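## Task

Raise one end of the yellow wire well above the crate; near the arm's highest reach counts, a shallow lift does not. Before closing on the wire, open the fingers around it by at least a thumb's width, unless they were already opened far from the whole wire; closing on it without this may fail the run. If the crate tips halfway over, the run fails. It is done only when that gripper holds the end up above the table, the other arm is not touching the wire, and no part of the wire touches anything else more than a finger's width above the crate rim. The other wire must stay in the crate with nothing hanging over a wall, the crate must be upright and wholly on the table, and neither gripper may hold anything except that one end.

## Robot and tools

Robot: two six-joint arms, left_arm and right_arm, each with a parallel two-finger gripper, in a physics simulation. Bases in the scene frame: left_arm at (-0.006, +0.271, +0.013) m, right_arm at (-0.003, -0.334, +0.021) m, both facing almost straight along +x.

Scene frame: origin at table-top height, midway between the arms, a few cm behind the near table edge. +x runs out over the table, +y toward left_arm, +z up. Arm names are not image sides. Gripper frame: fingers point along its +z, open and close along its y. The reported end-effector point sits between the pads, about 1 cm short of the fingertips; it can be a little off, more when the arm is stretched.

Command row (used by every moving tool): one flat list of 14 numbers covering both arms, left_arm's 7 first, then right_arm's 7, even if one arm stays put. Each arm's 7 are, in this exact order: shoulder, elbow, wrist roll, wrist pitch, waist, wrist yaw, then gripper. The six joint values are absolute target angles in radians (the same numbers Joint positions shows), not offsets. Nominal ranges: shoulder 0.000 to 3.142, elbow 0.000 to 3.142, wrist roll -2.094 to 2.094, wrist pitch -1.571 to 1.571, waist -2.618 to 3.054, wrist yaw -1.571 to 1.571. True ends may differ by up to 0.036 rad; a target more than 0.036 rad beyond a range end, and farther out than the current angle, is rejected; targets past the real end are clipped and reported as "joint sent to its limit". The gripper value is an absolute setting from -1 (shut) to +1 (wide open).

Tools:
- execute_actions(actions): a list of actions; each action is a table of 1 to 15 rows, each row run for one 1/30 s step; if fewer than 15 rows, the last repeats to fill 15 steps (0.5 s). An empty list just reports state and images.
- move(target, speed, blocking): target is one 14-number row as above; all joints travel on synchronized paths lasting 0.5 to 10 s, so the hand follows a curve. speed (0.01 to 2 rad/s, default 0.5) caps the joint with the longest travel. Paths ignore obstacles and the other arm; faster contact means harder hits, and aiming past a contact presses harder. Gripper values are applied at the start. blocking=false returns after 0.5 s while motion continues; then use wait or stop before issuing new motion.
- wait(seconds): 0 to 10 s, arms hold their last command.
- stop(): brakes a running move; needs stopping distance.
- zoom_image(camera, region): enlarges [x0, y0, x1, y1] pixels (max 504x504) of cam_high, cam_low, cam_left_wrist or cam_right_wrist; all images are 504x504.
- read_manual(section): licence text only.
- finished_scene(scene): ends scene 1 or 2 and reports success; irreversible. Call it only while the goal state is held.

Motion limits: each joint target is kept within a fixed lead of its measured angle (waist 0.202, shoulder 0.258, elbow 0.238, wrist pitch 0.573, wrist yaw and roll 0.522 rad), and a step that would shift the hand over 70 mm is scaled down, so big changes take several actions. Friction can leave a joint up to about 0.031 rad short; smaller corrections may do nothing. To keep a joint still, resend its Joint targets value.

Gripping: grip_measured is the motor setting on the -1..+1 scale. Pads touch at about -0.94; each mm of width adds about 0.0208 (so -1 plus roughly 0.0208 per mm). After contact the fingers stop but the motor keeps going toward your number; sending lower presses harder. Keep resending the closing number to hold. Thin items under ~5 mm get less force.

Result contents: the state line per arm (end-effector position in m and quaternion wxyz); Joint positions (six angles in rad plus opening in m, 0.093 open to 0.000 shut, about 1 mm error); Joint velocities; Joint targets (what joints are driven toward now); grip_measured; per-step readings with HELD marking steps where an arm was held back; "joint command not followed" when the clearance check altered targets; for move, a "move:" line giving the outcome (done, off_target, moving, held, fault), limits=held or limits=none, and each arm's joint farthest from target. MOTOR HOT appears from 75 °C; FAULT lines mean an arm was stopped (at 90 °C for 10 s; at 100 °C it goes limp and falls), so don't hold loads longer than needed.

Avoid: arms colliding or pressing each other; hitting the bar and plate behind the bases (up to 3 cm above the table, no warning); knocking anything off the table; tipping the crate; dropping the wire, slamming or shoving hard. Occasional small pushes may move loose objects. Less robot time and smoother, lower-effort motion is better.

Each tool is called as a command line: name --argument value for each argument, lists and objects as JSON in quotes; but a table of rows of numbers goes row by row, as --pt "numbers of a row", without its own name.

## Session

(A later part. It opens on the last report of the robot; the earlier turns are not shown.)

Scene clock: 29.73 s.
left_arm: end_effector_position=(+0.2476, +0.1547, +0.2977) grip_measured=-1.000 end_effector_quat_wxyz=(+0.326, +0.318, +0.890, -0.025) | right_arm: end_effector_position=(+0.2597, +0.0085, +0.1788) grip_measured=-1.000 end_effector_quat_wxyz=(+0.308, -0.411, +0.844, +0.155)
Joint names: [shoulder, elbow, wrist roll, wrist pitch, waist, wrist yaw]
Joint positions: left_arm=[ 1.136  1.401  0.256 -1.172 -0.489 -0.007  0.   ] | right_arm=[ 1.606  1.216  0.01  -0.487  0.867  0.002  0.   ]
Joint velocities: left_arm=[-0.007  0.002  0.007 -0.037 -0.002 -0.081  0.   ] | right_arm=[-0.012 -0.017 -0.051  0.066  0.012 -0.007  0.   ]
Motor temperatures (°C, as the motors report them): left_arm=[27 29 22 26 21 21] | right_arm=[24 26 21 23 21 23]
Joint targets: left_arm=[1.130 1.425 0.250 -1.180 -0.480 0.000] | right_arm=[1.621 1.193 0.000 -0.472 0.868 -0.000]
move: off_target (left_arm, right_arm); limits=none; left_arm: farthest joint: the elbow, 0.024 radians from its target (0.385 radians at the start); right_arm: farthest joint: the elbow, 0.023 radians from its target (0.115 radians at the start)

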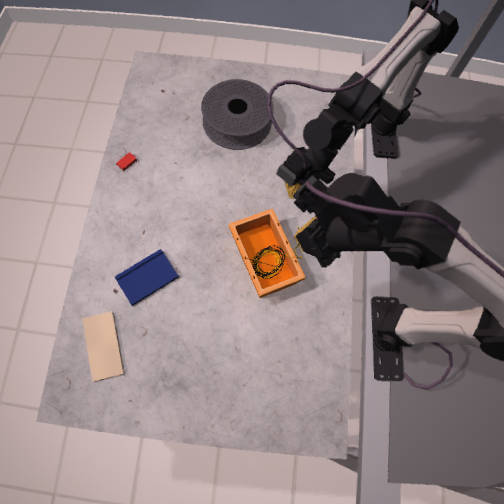

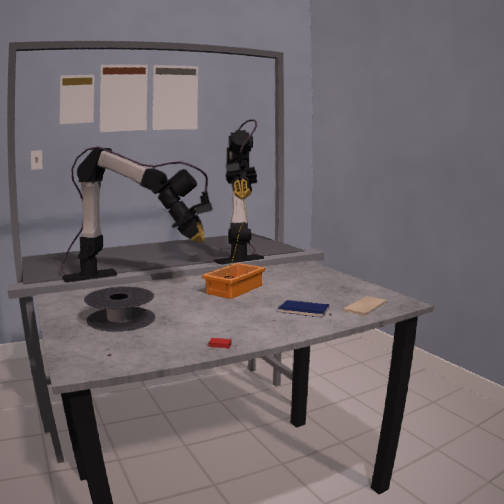

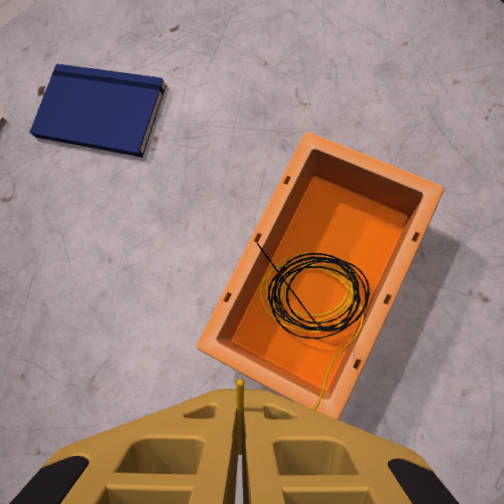

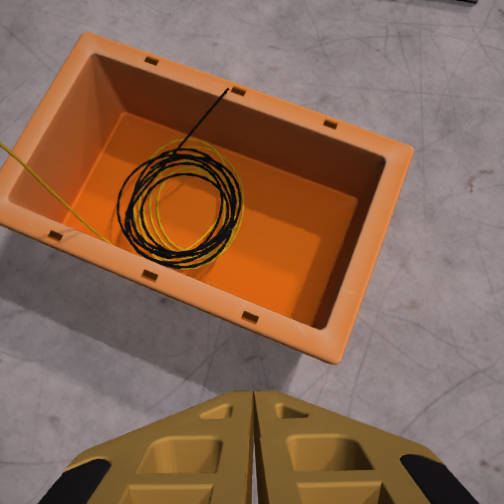

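move --target '[0.97,1.37,0.1,-0.88,-0.48,0,-1,1.621,1.193,0,-0.472,0.92,0,-1]' --speed 0.2

Scene clock: 34.90 s.
left_arm: end_effector_position=(+0.2559, +0.1507, +0.3887) grip_measured=-1.000 end_effector_quat_wxyz=(+0.512, +0.226, +0.825, -0.080) | right_arm: end_effector_position=(+0.2456, +0.0189, +0.1789) grip_measured=-1.000 end_effector_quat_wxyz=(+0.305, -0.428, +0.835, +0.161)
Joint names: [shoulder, elbow, wrist roll, wrist pitch, waist, wrist yaw]
Joint positions: left_arm=[ 0.984  1.401  0.107 -0.9   -0.489 -0.007  0.   ] | right_arm=[ 1.606  1.216  0.01  -0.487  0.908  0.002  0.   ]
Joint velocities: left_arm=[-0.017  0.017 -0.007  0.051 -0.017 -0.022  0.   ] | right_arm=[-0.007 -0.007 -0.022  0.051 -0.022  0.022  0.   ]
Motor temperatures (°C, as the motors report them): left_arm=[26 29 22 27 21 21] | right_arm=[24 26 21 24 21 23]
Joint targets: left_arm=[0.970 1.370 0.100 -0.880 -0.480 0.000] | right_arm=[1.621 1.193 -0.000 -0.472 0.920 -0.000]
move: off_target (left_arm, right_arm); limits=none; left_arm: farthest joint: the elbow, 0.031 radians from its target (0.031 radians at the start); right_arm: farthest joint: the elbow, 0.023 radians from its target (0.023 radians at the start)

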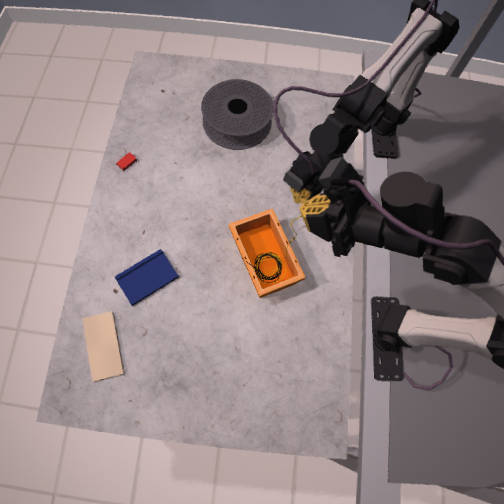

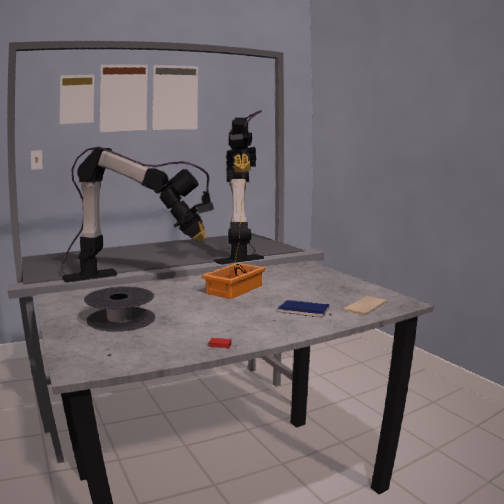

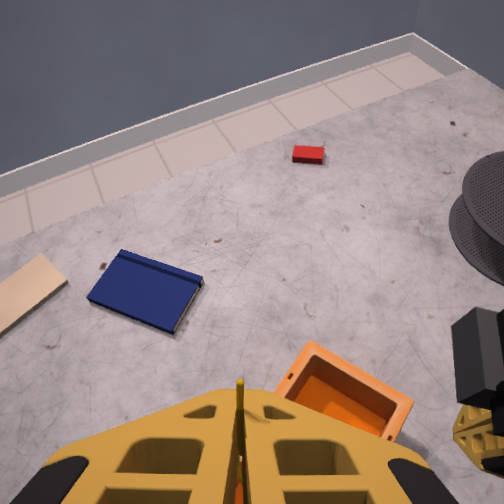

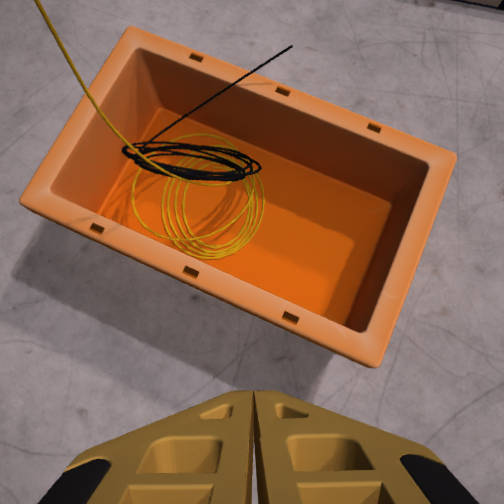

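move --target '[0.99,1.5,0.0,-0.70,-0.48,0,-1,1.621,1.193,0,-0.472,0.92,0,-1]' --speed 0.12

Scene clock: 37.23 s.
left_arm: end_effector_position=(+0.2643, +0.1467, +0.4609) grip_measured=-1.000 end_effector_quat_wxyz=(+0.609, +0.169, +0.764, -0.128) | right_arm: end_effector_position=(+0.2456, +0.0189, +0.1789) grip_measured=-1.000 end_effector_quat_wxyz=(+0.305, -0.428, +0.835, +0.161)
Joint names: [shoulder, elbow, wrist roll, wrist pitch, waist, wrist yaw]
Joint positions: left_arm=[ 0.984  1.476  0.007 -0.719 -0.489 -0.007  0.   ] | right_arm=[ 1.606  1.216  0.01  -0.487  0.908  0.002  0.   ]
Joint velocities: left_arm=[-0.012 -0.017 -0.051 -0.081  0.012  0.051  0.   ] | right_arm=[-0.007 -0.012  0.081  0.007 -0.002 -0.022  0.   ]
Motor temperatures (°C, as the motors report them): left_arm=[26 30 22 28 21 21] | right_arm=[24 26 21 25 21 23]
Joint targets: left_arm=[0.990 1.500 0.000 -0.700 -0.480 -0.000] | right_arm=[1.621 1.193 0.000 -0.472 0.920 0.000]
move: off_target (left_arm, right_arm); limits=none; left_arm: farthest joint: the elbow, 0.024 radians from its target (0.099 radians at the start); right_arm: farthest joint: the elbow, 0.023 radians from its target (0.023 radians at the start)

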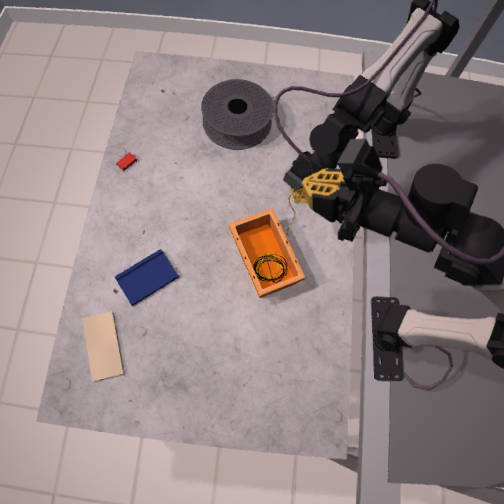

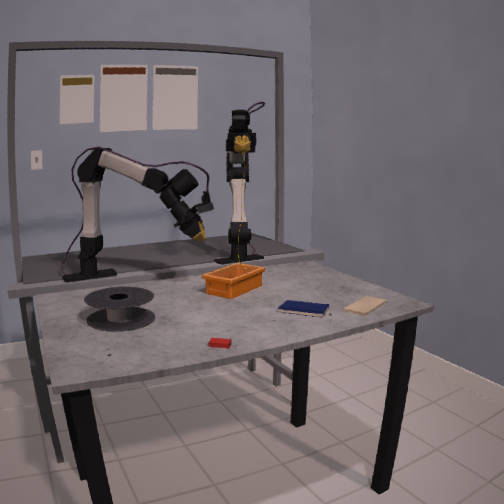

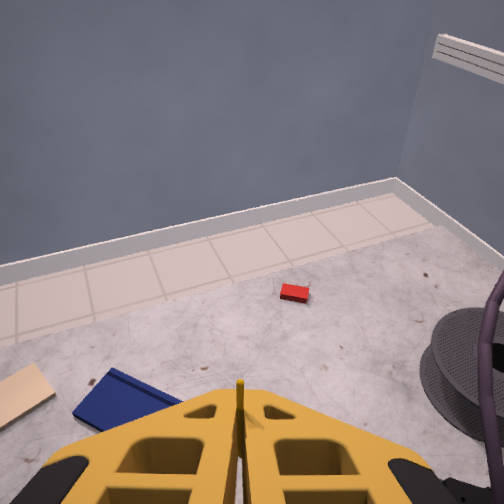

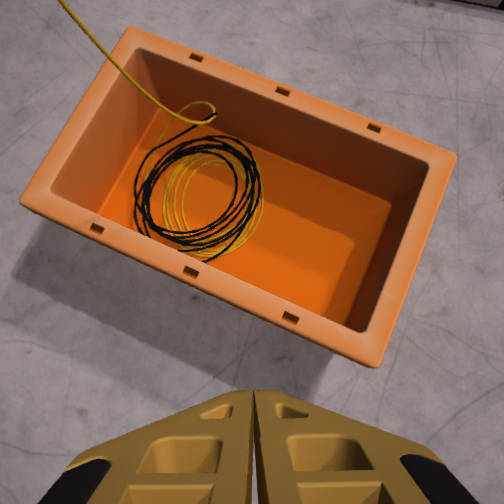

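move --target '[1.1,1.72,0.0,-0.55,-0.48,0,-1,1.621,1.193,0,-0.472,0.92,0,-1]' --speed 0.12

Scene clock: 40.10 s.
left_arm: end_effector_position=(+0.2706, +0.1436, +0.5607) grip_measured=-1.000 end_effector_quat_wxyz=(+0.707, +0.148, +0.675, -0.150) | right_arm: end_effector_position=(+0.2457, +0.0190, +0.1790) grip_measured=-1.000 end_effector_quat_wxyz=(+0.305, -0.428, +0.835, +0.161)
Joint names: [shoulder, elbow, wrist roll, wrist pitch, waist, wrist yaw]
Joint positions: left_arm=[ 1.084  1.696  0.006 -0.569 -0.489 -0.007  0.   ] | right_arm=[ 1.606  1.216  0.01  -0.486  0.908  0.002  0.   ]
Joint velocities: left_arm=[ 0.002 -0.007 -0.007 -0.007  0.002  0.037  0.   ] | right_arm=[-0.002  0.022 -0.037  0.022 -0.007 -0.022  0.   ]
Motor temperatures (°C, as the motors report them): left_arm=[26 30 22 29 21 21] | right_arm=[24 26 21 25 21 23]
Joint targets: left_arm=[1.100 1.720 -0.000 -0.550 -0.480 -0.000] | right_arm=[1.621 1.193 -0.000 -0.472 0.920 0.000]
move: off_target (left_arm, right_arm); limits=none; left_arm: farthest joint: the elbow, 0.024 radians from its target (0.244 radians at the start); right_arm: farthest joint: the elbow, 0.023 radians from its target (0.023 radians at the start)

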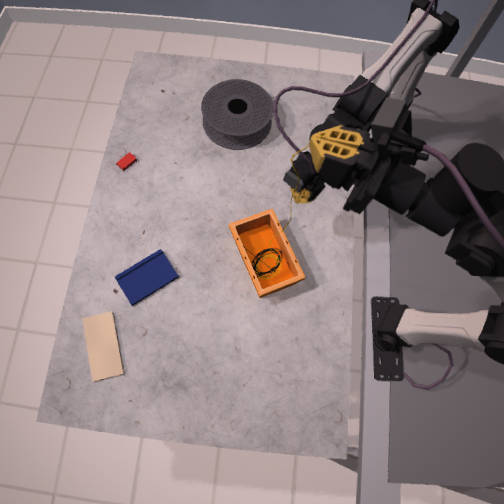

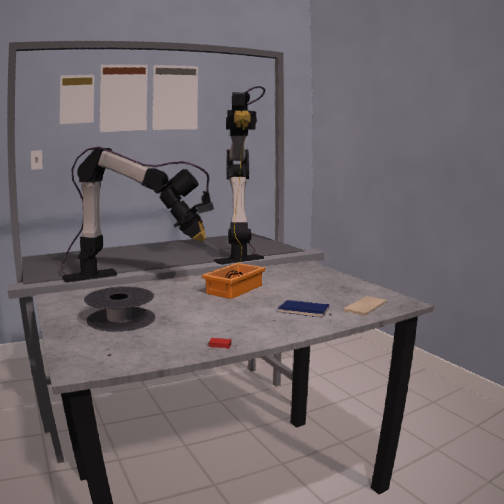

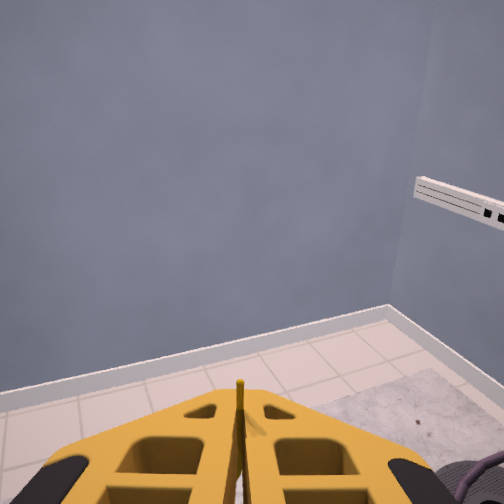

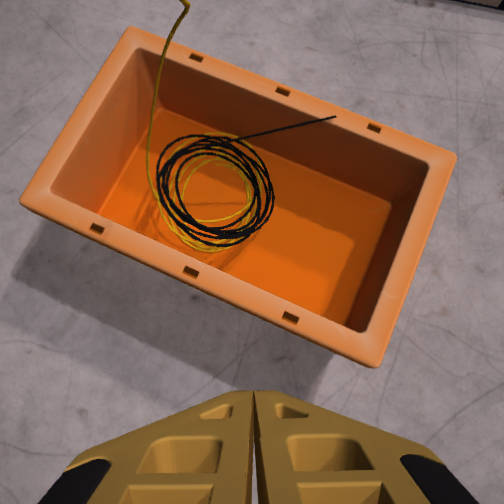

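move --target '[1.21,1.865,0.0,-0.31,-0.48,0,-1,1.621,1.193,0,-0.472,0.92,0,-1]' --speed 0.14

Scene clock: 42.80 s.
left_arm: end_effector_position=(+0.2777, +0.1403, +0.6438) grip_measured=-1.000 end_effector_quat_wxyz=(+0.793, +0.125, +0.572, -0.169) | right_arm: end_effector_position=(+0.2457, +0.0190, +0.1790) grip_measured=-1.000 end_effector_quat_wxyz=(+0.305, -0.428, +0.835, +0.161)
Joint names: [shoulder, elbow, wrist roll, wrist pitch, waist, wrist yaw]
Joint positions: left_arm=[ 1.194  1.84   0.006 -0.328 -0.489 -0.007  0.   ] | right_arm=[ 1.606  1.216  0.01  -0.486  0.908  0.002  0.   ]
Joint velocities: left_arm=[ 0.002 -0.007 -0.051  0.037  0.022 -0.037  0.   ] | right_arm=[-0.027  0.002  0.007 -0.007 -0.002 -0.066  0.   ]
Motor temperatures (°C, as the motors report them): left_arm=[26 30 22 30 21 21] | right_arm=[25 26 21 26 21 23]
Joint targets: left_arm=[1.210 1.865 0.000 -0.310 -0.480 -0.000] | right_arm=[1.621 1.193 0.000 -0.472 0.920 -0.000]
move: off_target (left_arm, right_arm); limits=none; left_arm: farthest joint: the elbow, 0.025 radians from its target (0.169 radians at the start); right_arm: farthest joint: the elbow, 0.023 radians from its target (0.023 radians at the start)

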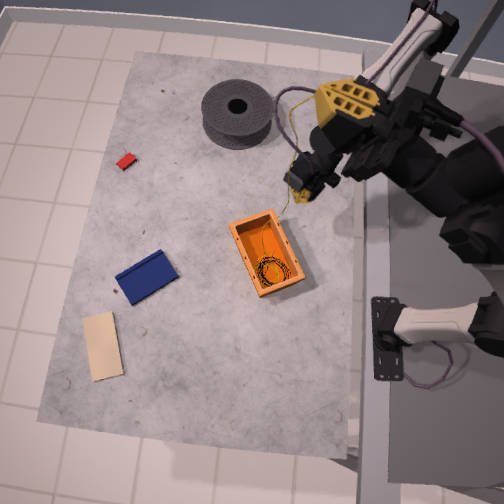

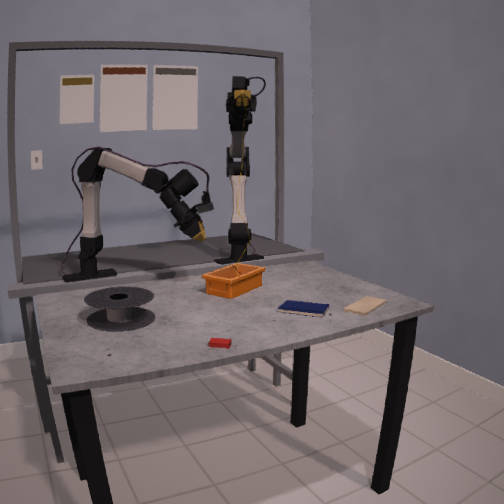

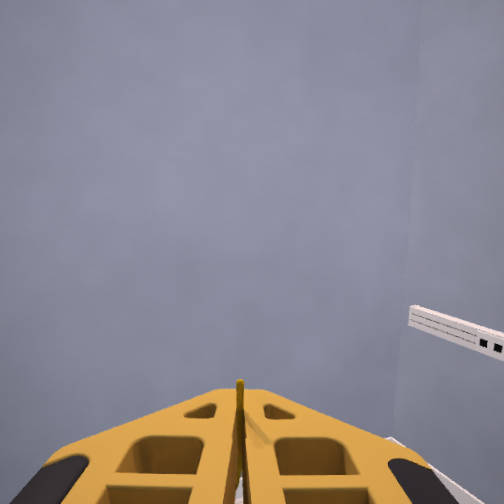

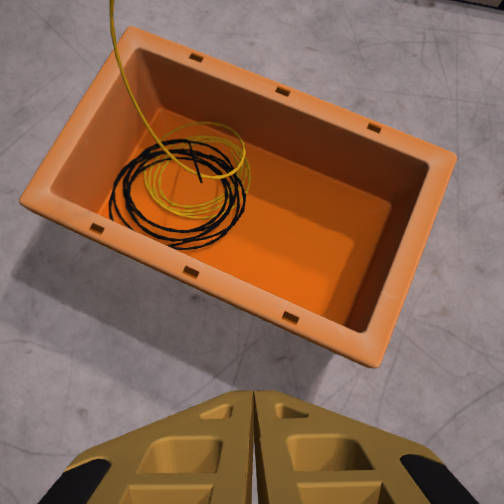

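move --target '[1.315,2.01,0.0,-0.07,-0.48,0,-1,1.621,1.193,0,-0.472,0.92,0,-1]' --speed 0.16

Scene clock: 45.13 s.
left_arm: end_effector_position=(+0.2668, +0.1452, +0.7198) grip_measured=-1.000 end_effector_quat_wxyz=(+0.865, +0.099, +0.456, -0.185) | right_arm: end_effector_position=(+0.2457, +0.0190, +0.1790) grip_measured=-1.000 end_effector_quat_wxyz=(+0.305, -0.428, +0.835, +0.161)
Joint names: [shoulder, elbow, wrist roll, wrist pitch, waist, wrist yaw]
Joint positions: left_arm=[ 1.299  1.986  0.006 -0.087 -0.489 -0.007  0.   ] | right_arm=[ 1.606  1.216  0.01  -0.486  0.908  0.002  0.   ]
Joint velocities: left_arm=[-0.007  0.017  0.066  0.066 -0.017  0.007  0.   ] | right_arm=[-0.002 -0.022  0.037 -0.037 -0.012 -0.007  0.   ]
Motor temperatures (°C, as the motors report them): left_arm=[25 31 22 30 21 21] | right_arm=[25 27 21 26 21 23]
Joint targets: left_arm=[1.315 2.010 0.000 -0.070 -0.480 0.000] | right_arm=[1.621 1.193 -0.000 -0.472 0.920 -0.000]
move: off_target (left_arm, right_arm); limits=none; left_arm: farthest joint: the elbow, 0.024 radians from its target (0.170 radians at the start); right_arm: farthest joint: the elbow, 0.023 radians from its target (0.023 radians at the start)

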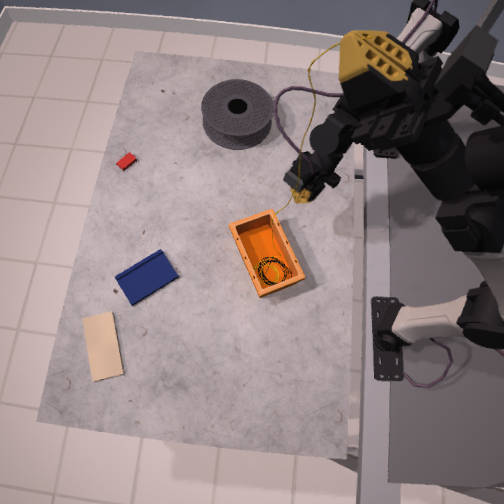

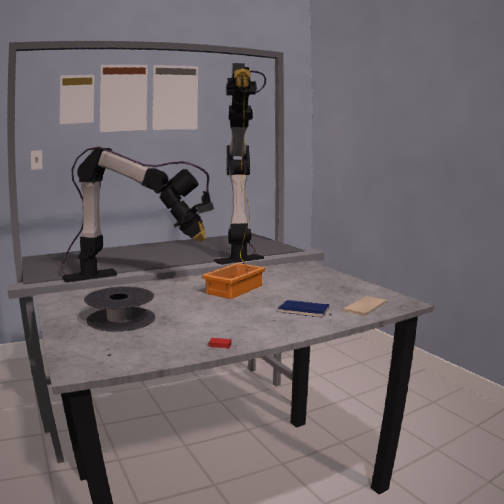

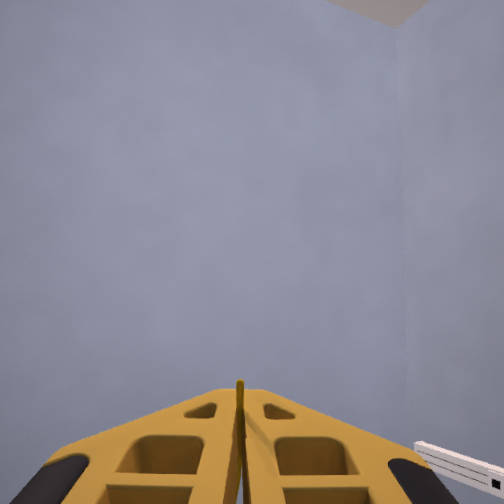

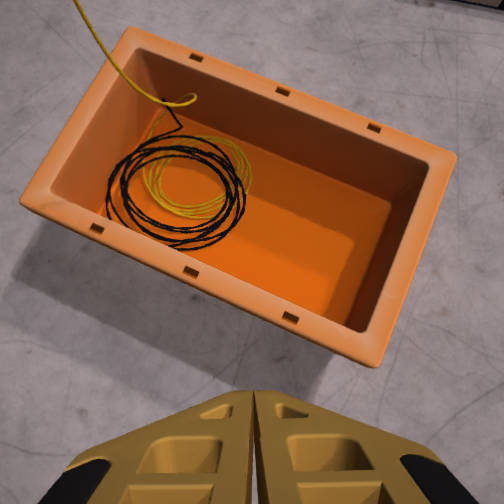

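move --target '[1.415,2.22,0.0,-0.07,-0.48,0,-1,1.621,1.193,0,-0.472,0.92,0,-1]' --speed 0.2

zoom_image --camera "cam_right_wrist" --region '[20, 0, 320, 280]'

Scene clock: 47.03 s.
left_arm: end_effector_position=(+0.2532, +0.1514, +0.7631) grip_measured=-1.000 end_effector_quat_wxyz=(+0.890, +0.088, +0.406, -0.191) | right_arm: end_effector_position=(+0.2457, +0.0190, +0.1790) grip_measured=-1.000 end_effector_quat_wxyz=(+0.305, -0.428, +0.835, +0.161)
Joint names: [shoulder, elbow, wrist roll, wrist pitch, waist, wrist yaw]
Joint positions: left_arm=[ 1.398  2.196  0.006 -0.085 -0.489 -0.007  0.   ] | right_arm=[ 1.606  1.216  0.01  -0.486  0.908  0.002  0.   ]
Joint velocities: left_arm=[ 0.002 -0.007  0.037 -0.007 -0.007  0.051  0.   ] | right_arm=[-0.007 -0.007  0.007  0.051  0.002  0.022  0.   ]
Motor temperatures (°C, as the motors report them): left_arm=[25 31 22 30 21 21] | right_arm=[25 27 21 26 21 23]
Joint targets: left_arm=[1.415 2.220 -0.000 -0.070 -0.480 -0.000] | right_arm=[1.621 1.193 -0.000 -0.472 0.920 0.000]
move: off_target (left_arm, right_arm); limits=none; left_arm: farthest joint: the elbow, 0.024 radians from its target (0.234 radians at the start); right_arm: farthest joint: the elbow, 0.023 radians from its target (0.023 radians at the start)

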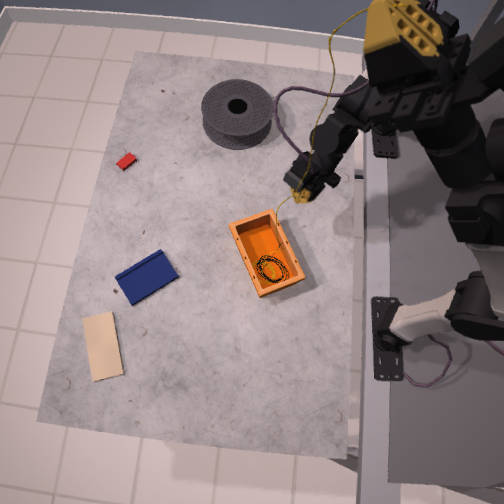

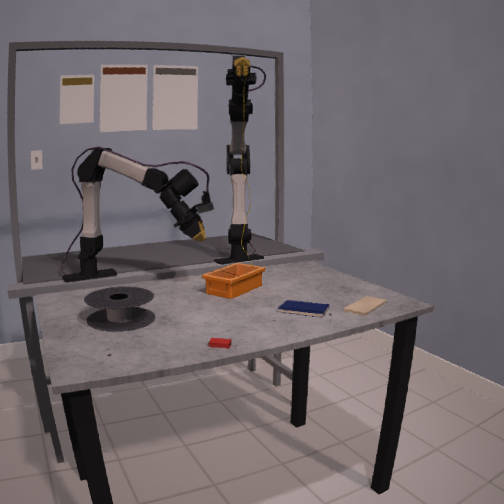

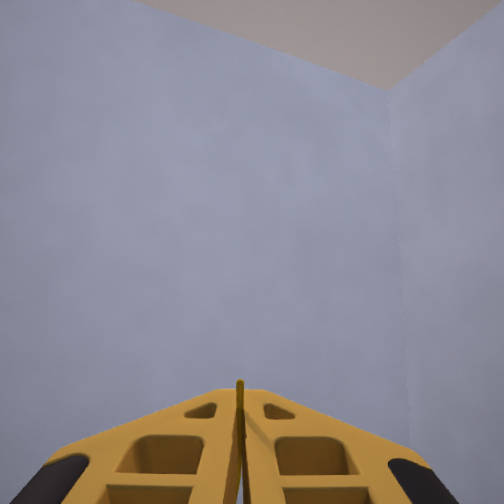

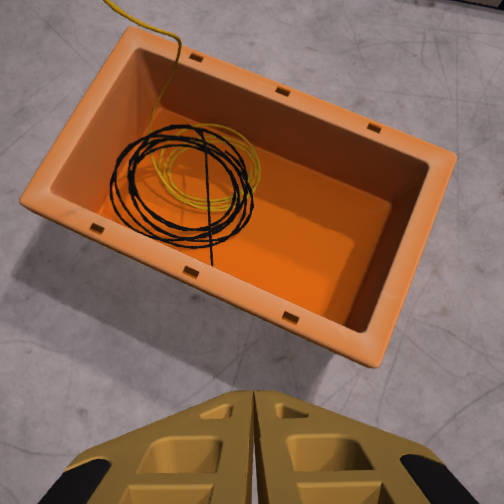

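Region (20, 0, 320, 280) of cam_right_wrist's 504x504 image, scaled by 1.680, with more detail than that image has; it fills the top 470 rows of this view, and the rest is white.

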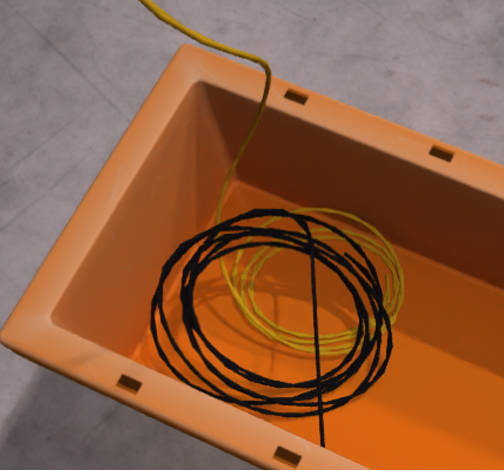

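Black wire is fully inside, yellow end is high.

finished_scene --scene 1

The scene is finished: the task was done.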